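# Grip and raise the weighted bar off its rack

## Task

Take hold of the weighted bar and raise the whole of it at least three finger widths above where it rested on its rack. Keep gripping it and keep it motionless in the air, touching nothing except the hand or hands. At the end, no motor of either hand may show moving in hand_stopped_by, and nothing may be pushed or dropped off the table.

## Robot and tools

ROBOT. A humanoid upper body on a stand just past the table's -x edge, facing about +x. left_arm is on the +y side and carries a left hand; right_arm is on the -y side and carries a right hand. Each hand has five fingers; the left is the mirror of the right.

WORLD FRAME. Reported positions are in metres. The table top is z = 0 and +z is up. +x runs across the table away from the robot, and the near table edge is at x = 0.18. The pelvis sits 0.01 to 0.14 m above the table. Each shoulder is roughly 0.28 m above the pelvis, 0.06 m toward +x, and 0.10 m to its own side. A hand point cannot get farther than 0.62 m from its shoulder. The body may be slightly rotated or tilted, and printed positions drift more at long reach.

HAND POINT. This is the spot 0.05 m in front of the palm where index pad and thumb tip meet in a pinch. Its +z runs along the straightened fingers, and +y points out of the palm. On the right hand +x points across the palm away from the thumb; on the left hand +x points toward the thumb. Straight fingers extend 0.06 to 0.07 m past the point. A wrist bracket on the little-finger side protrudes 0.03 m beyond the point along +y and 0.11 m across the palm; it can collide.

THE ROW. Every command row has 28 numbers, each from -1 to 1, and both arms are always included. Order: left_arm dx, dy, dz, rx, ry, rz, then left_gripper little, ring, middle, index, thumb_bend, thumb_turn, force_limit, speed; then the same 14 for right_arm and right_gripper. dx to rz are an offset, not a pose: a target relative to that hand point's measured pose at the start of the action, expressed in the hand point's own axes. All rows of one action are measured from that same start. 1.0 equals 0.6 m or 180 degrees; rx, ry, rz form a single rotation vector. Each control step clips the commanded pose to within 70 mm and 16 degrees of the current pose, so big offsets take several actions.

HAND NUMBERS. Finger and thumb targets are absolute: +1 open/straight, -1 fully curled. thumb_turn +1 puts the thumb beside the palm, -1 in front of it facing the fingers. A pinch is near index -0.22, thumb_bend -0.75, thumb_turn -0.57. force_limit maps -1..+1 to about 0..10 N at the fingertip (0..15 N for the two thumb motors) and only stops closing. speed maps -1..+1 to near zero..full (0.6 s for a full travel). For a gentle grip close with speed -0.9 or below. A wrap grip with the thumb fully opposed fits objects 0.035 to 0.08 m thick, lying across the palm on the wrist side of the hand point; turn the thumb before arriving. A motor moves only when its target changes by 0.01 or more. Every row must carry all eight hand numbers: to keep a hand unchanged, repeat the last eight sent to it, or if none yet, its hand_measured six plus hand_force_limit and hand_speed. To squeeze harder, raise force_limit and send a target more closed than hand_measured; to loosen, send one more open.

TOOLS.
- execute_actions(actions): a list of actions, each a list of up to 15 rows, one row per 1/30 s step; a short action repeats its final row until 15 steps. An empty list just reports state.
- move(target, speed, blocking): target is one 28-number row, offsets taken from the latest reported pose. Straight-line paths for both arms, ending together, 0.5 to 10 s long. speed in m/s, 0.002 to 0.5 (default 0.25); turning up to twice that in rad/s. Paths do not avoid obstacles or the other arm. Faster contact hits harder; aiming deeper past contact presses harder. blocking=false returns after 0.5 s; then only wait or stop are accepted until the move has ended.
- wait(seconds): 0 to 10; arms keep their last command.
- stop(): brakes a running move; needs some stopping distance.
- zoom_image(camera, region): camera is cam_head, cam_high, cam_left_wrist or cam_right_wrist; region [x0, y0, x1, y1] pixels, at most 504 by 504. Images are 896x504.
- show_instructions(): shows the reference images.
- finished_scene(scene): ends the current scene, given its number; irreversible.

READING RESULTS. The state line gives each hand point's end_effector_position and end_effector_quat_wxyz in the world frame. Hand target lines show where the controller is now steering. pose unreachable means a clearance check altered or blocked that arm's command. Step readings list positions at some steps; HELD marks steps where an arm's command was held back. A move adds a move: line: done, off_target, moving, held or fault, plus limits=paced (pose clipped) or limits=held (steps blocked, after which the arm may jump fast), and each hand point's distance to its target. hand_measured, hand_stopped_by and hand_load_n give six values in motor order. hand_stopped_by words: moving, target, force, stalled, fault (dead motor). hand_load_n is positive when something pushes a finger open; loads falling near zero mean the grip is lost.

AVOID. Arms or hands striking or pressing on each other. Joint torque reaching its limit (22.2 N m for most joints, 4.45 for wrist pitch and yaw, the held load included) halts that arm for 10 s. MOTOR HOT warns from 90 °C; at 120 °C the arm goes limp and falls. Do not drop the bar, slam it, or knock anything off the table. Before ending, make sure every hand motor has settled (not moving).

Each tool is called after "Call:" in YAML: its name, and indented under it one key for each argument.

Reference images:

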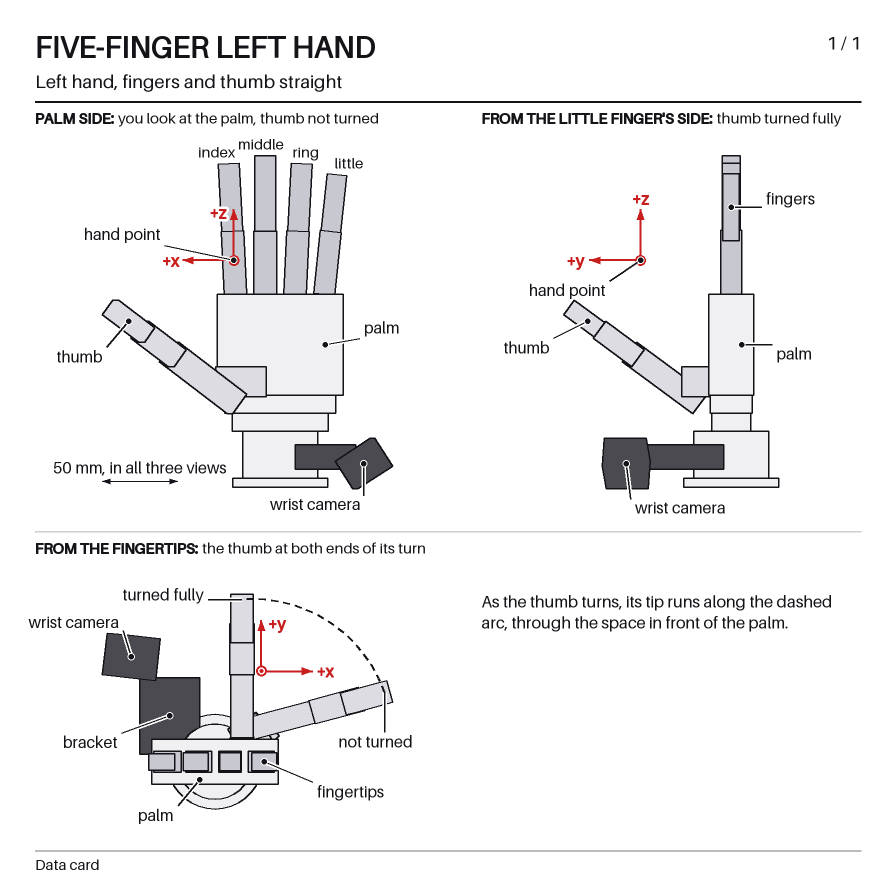

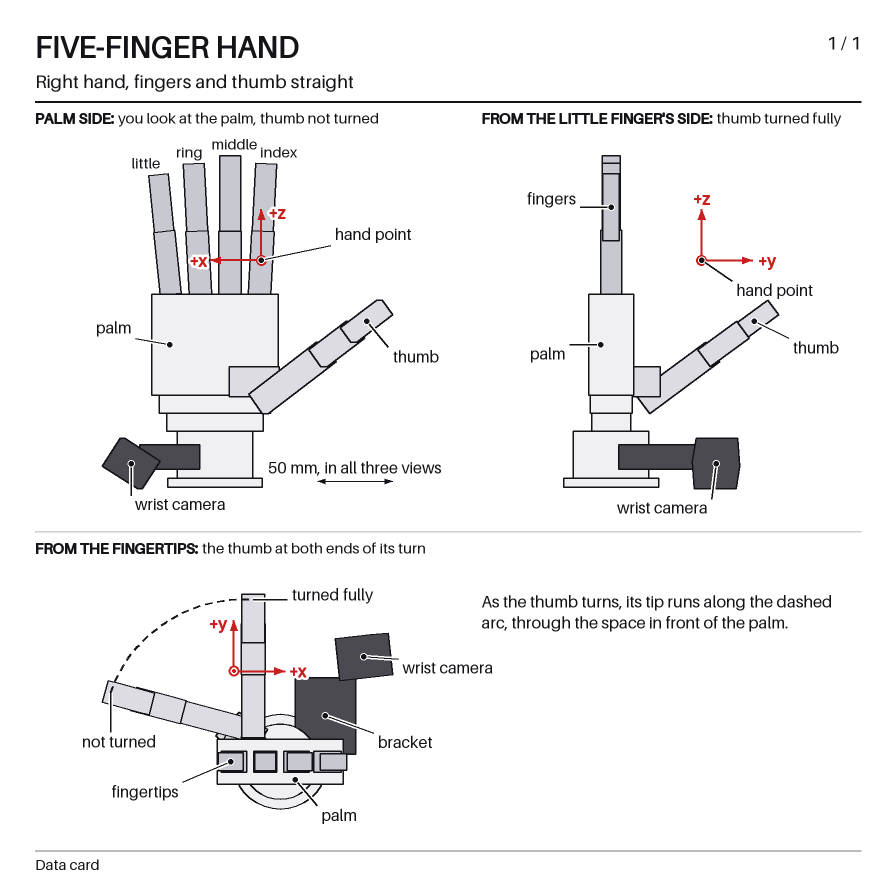

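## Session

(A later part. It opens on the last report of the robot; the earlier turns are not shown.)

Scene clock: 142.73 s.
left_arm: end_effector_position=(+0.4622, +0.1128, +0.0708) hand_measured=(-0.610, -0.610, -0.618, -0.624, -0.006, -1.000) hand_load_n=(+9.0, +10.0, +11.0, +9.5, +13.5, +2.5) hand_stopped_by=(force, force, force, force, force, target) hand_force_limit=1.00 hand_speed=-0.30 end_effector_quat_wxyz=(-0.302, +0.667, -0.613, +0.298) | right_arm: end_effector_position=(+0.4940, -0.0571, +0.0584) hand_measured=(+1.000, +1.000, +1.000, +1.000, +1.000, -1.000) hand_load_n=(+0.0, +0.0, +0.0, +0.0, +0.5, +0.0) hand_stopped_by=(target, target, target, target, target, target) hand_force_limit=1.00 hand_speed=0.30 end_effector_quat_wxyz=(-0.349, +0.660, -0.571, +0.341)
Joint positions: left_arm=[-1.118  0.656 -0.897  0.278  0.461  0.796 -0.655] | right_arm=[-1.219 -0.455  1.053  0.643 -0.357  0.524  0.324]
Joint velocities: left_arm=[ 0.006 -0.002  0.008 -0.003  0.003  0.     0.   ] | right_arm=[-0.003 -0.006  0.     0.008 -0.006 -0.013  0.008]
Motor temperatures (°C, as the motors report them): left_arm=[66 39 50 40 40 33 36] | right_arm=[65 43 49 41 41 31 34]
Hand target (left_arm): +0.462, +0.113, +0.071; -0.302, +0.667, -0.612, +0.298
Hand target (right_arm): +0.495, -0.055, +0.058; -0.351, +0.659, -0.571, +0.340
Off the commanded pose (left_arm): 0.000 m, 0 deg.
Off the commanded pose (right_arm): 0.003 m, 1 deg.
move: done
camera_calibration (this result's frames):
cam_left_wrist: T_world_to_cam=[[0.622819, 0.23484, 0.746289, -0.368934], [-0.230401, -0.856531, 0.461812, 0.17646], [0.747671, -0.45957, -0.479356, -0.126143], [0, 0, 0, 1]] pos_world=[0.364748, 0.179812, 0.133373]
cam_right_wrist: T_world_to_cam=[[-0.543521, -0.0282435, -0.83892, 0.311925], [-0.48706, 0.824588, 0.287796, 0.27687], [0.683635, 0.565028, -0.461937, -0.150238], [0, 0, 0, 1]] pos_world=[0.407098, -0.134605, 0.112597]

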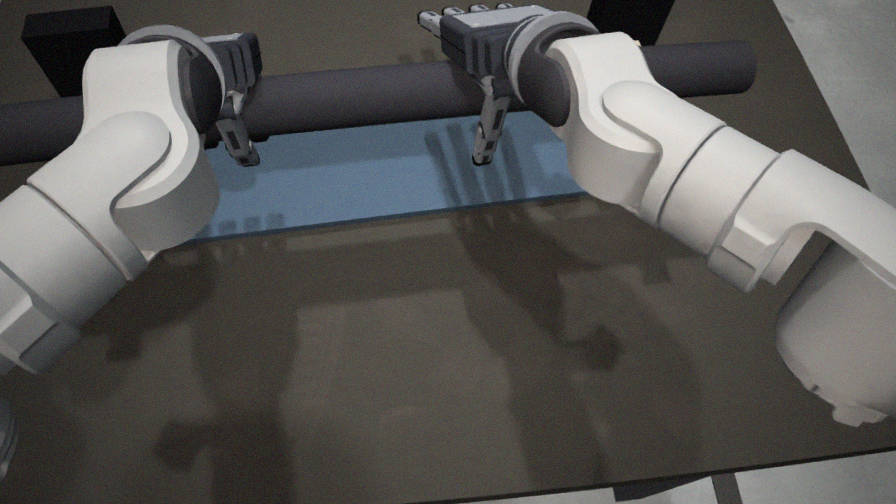

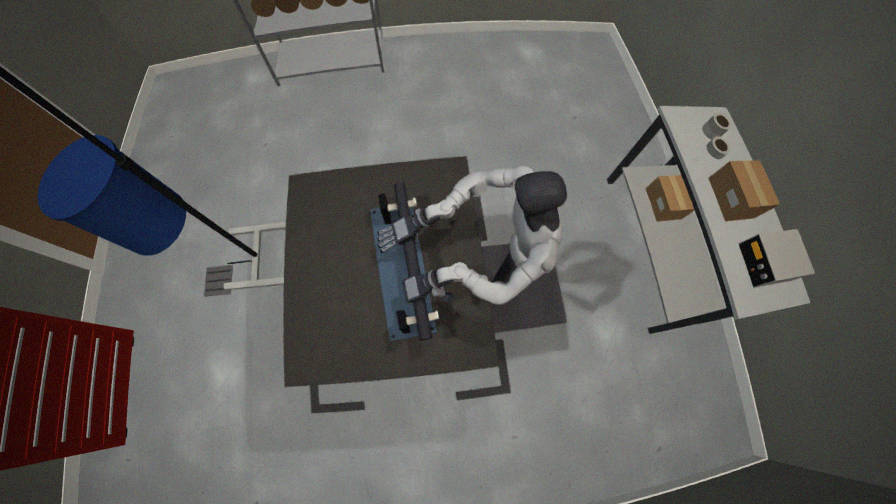

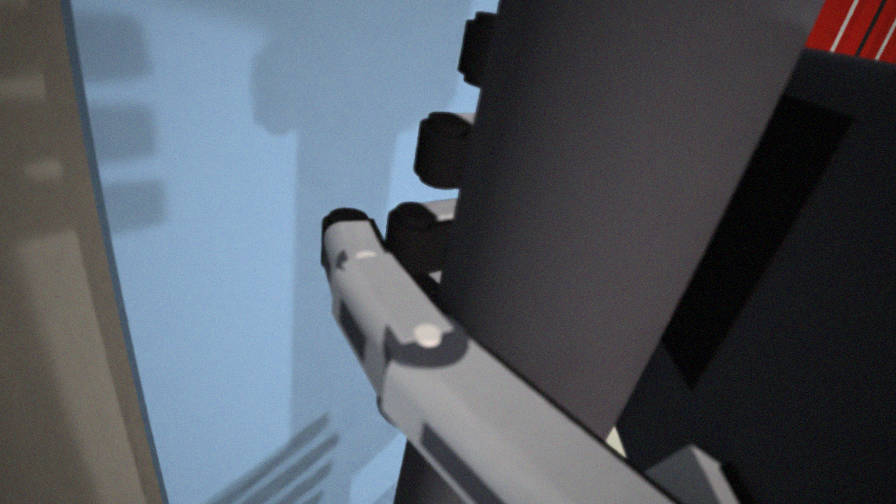

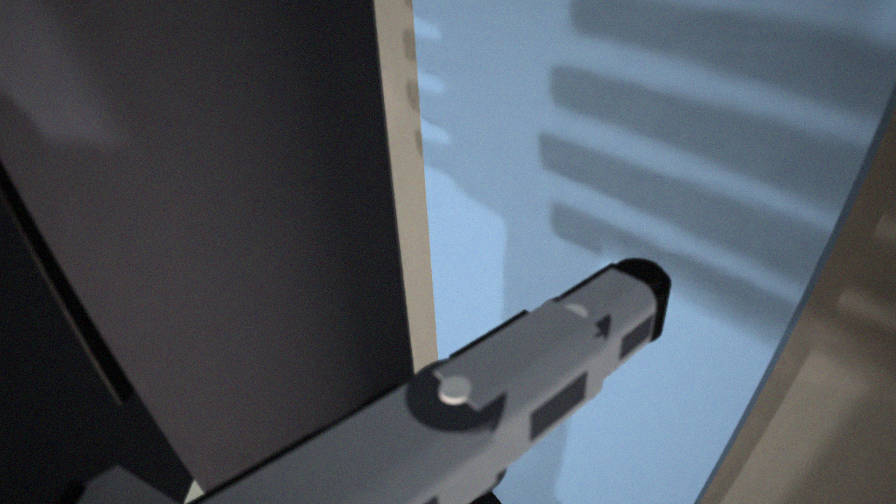

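Call:
move:
  target: [0,0,0,0,0,0, -1,-1,-1,-1,-1,-1,1,-0.3, 0,0,0,0,0,0, -1,-1,-1,-1,-1,-1,1,-0.3]
  speed: 0.05

Scene clock: 146.13 s.
left_arm: end_effector_position=(+0.4625, +0.1129, +0.0706) hand_measured=(-0.610, -0.610, -0.618, -0.624, -0.006, -1.000) hand_load_n=(+7.0, +8.0, +10.5, +8.5, +12.5, +2.0) hand_stopped_by=(force, force, force, force, force, target) hand_force_limit=1.00 hand_speed=-0.30 end_effector_quat_wxyz=(-0.302, +0.666, -0.613, +0.299) | right_arm: end_effector_position=(+0.4934, -0.0572, +0.0580) hand_measured=(-0.800, -0.756, -0.740, -0.720, +0.484, -1.000) hand_load_n=(+11.5, +10.5, +10.5, +9.5, +15.5, +2.0) hand_stopped_by=(force, force, force, force, force, target) hand_force_limit=1.00 hand_speed=-0.30 end_effector_quat_wxyz=(-0.351, +0.655, -0.579, +0.336)
Joint positions: left_arm=[-1.118  0.657 -0.897  0.28   0.461  0.791 -0.653] | right_arm=[-1.216 -0.458  1.048  0.641 -0.34   0.527  0.32 ]
Joint velocities: left_arm=[-0.005 -0.006 -0.005  0.008  0.012  0.     0.   ] | right_arm=[-0.003 -0.003 -0.008 -0.006  0.012  0.     0.   ]
Motor temperatures (°C, as the motors report them): left_arm=[67 40 49 40 40 33 35] | right_arm=[66 43 49 41 41 31 34]
Hand target (left_arm): +0.462, +0.113, +0.071; -0.302, +0.667, -0.613, +0.298
Hand target (right_arm): +0.494, -0.057, +0.058; -0.349, +0.660, -0.571, +0.341
Off the commanded pose (left_arm): 0.000 m, 0 deg.
Off the commanded pose (right_arm): 0.001 m, 1 deg.
move: done
camera_calibration (this result's frames):
cam_left_wrist: T_world_to_cam=[[0.622704, 0.232643, 0.747072, -0.368702], [-0.232958, -0.856357, 0.460851, 0.17793], [0.746974, -0.46101, -0.479061, -0.125902], [0, 0, 0, 1]] pos_world=[0.365088, 0.180105, 0.133133]
cam_right_wrist: T_world_to_cam=[[-0.548501, -0.00887074, -0.836103, 0.314635], [-0.476601, 0.824919, 0.303908, 0.270779], [0.687021, 0.565182, -0.456696, -0.151955], [0, 0, 0, 1]] pos_world=[0.406027, -0.134697, 0.111379]

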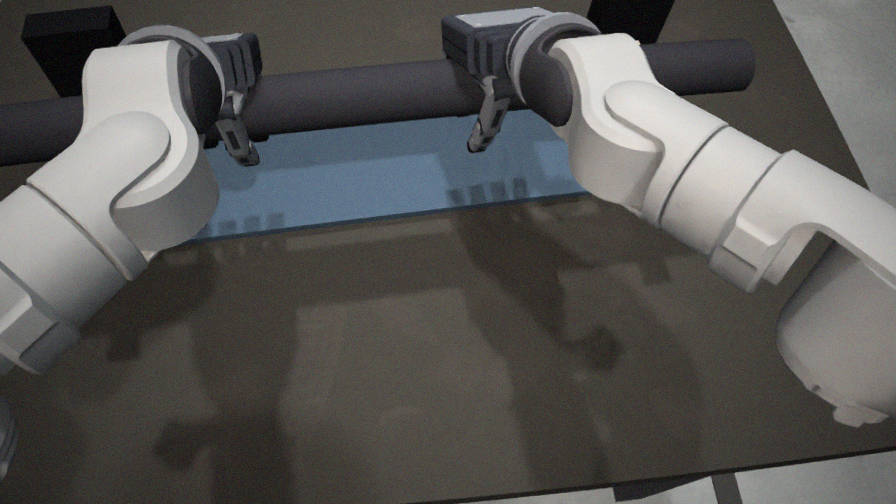

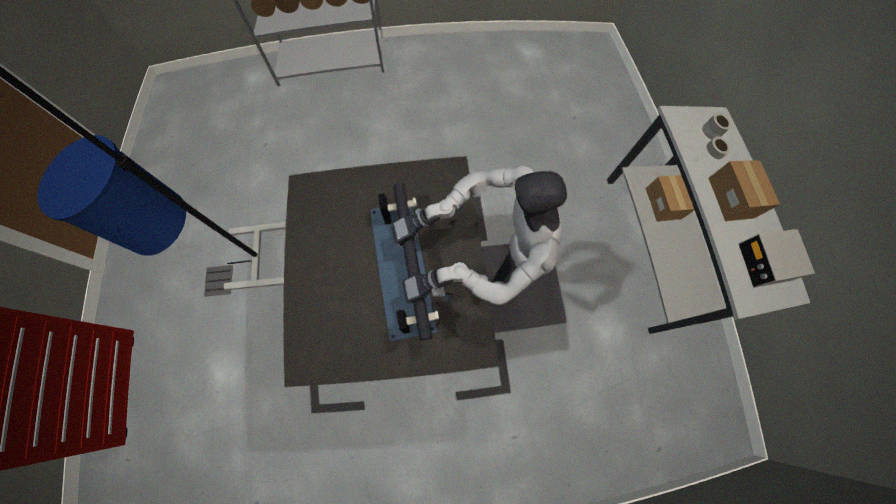

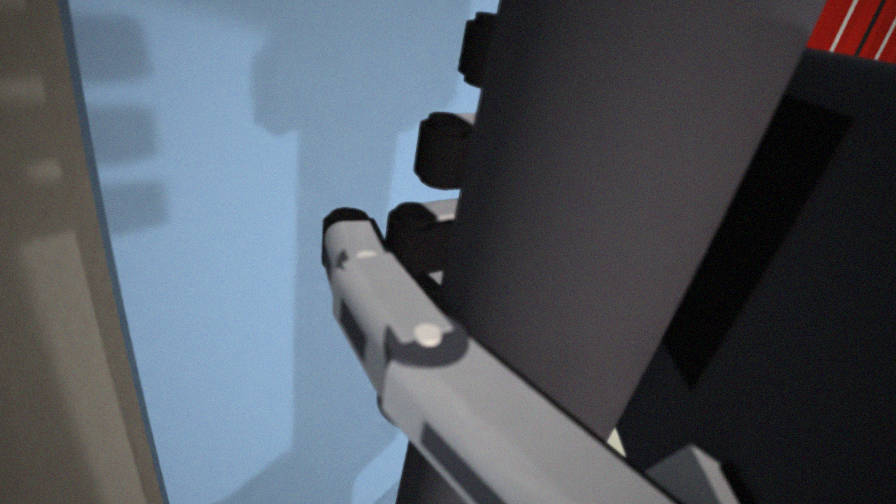

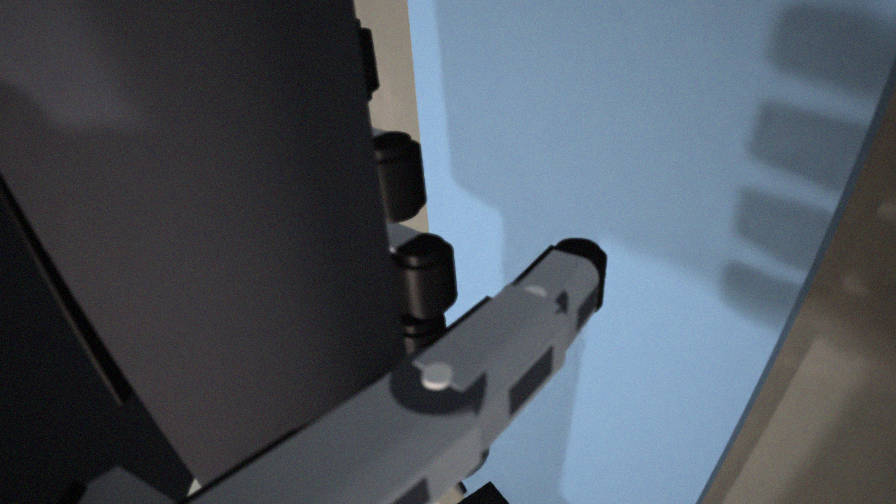

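Call:
move:
  target: [0.003,-0.112,-0.126,0,0,0, -1,-1,-1,-1,-1,-1,1,-0.3, 0.003,-0.1285,-0.109,0,0,0, -1,-1,-1,-1,-1,-1,1,-0.3]
  speed: 0.05

Scene clock: 154.10 s.
left_arm: end_effector_position=(+0.4458, +0.1113, +0.1722) hand_measured=(-0.612, -0.610, -0.618, -0.624, -0.006, -1.000) hand_load_n=(+5.5, +8.0, +11.5, +11.5, +12.5, +3.0) hand_stopped_by=(force, force, force, force, force, target) hand_force_limit=1.00 hand_speed=-0.30 end_effector_quat_wxyz=(-0.304, +0.665, -0.613, +0.299) | right_arm: end_effector_position=(+0.4849, -0.0572, +0.1626) hand_measured=(-0.800, -0.756, -0.740, -0.720, +0.484, -1.000) hand_load_n=(+7.5, +7.5, +10.0, +11.5, +14.0, +3.0) hand_stopped_by=(force, force, force, force, force, target) hand_force_limit=1.00 hand_speed=-0.30 end_effector_quat_wxyz=(-0.364, +0.646, -0.585, +0.329)
Joint positions: left_arm=[-1.371  0.85  -0.942 -0.035  0.469  1.01  -1.022] | right_arm=[-1.384 -0.703  1.005  0.203 -0.304  0.765  0.634]
Joint velocities: left_arm=[-0.009  0.02  -0.009  0.008  0.002  0.    -0.007] | right_arm=[0.    0.008 0.    0.003 0.003 0.    0.   ]
Motor temperatures (°C, as the motors report them): left_arm=[74 40 50 41 40 33 36] | right_arm=[71 44 50 41 41 31 35]
Hand target (left_arm): +0.445, +0.111, +0.170; -0.306, +0.660, -0.619, +0.296
Hand target (right_arm): +0.485, -0.061, +0.160; -0.357, +0.645, -0.587, +0.333
Off the commanded pose (left_arm): 0.003 m, 0 deg.
Off the commanded pose (right_arm): 0.008 m, 2 deg.
move: off_target (right_arm)
camera_calibration (this result's frames):
cam_left_wrist: T_world_to_cam=[[0.620554, 0.230114, 0.74964, -0.433039], [-0.233908, -0.858135, 0.457047, 0.127081], [0.748465, -0.458969, -0.478693, -0.0664702], [0, 0, 0, 1]] pos_world=[0.3482, 0.178193, 0.234722]
cam_right_wrist: T_world_to_cam=[[-0.542046, 0.024504, -0.839991, 0.396859], [-0.474226, 0.816285, 0.329831, 0.229064], [0.693755, 0.577129, -0.430844, -0.105101], [0, 0, 0, 1]] pos_world=[0.396658, -0.136049, 0.212523]

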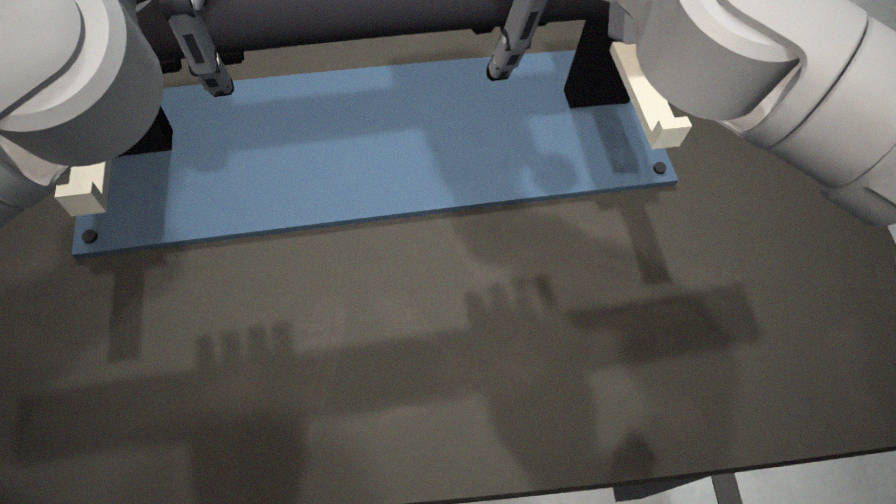

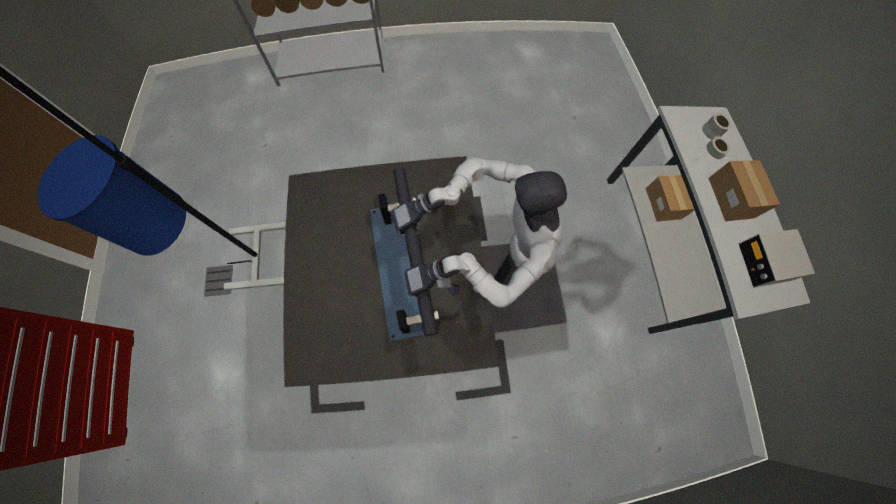

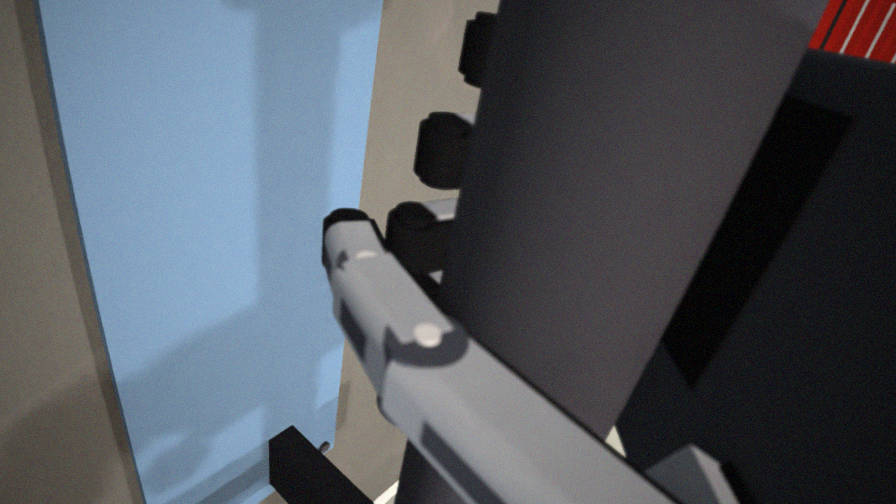

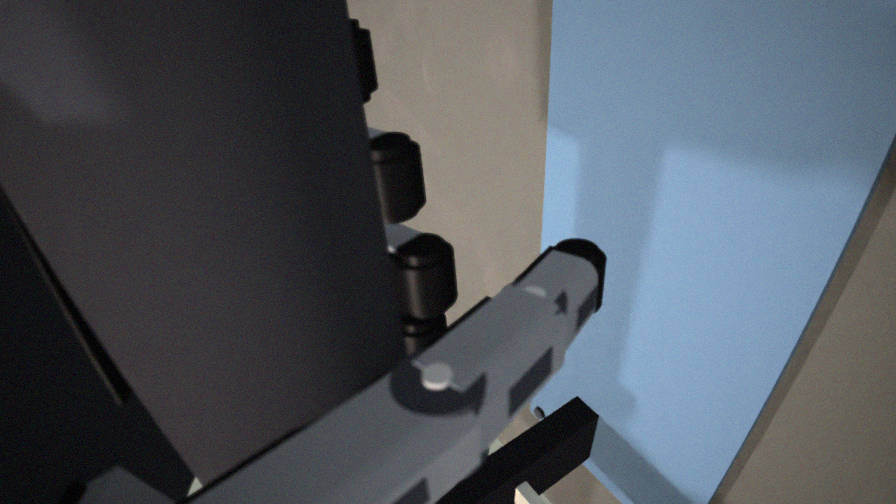

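Call:
finished_scene:
  scene: 1

The scene is finished: the task was done.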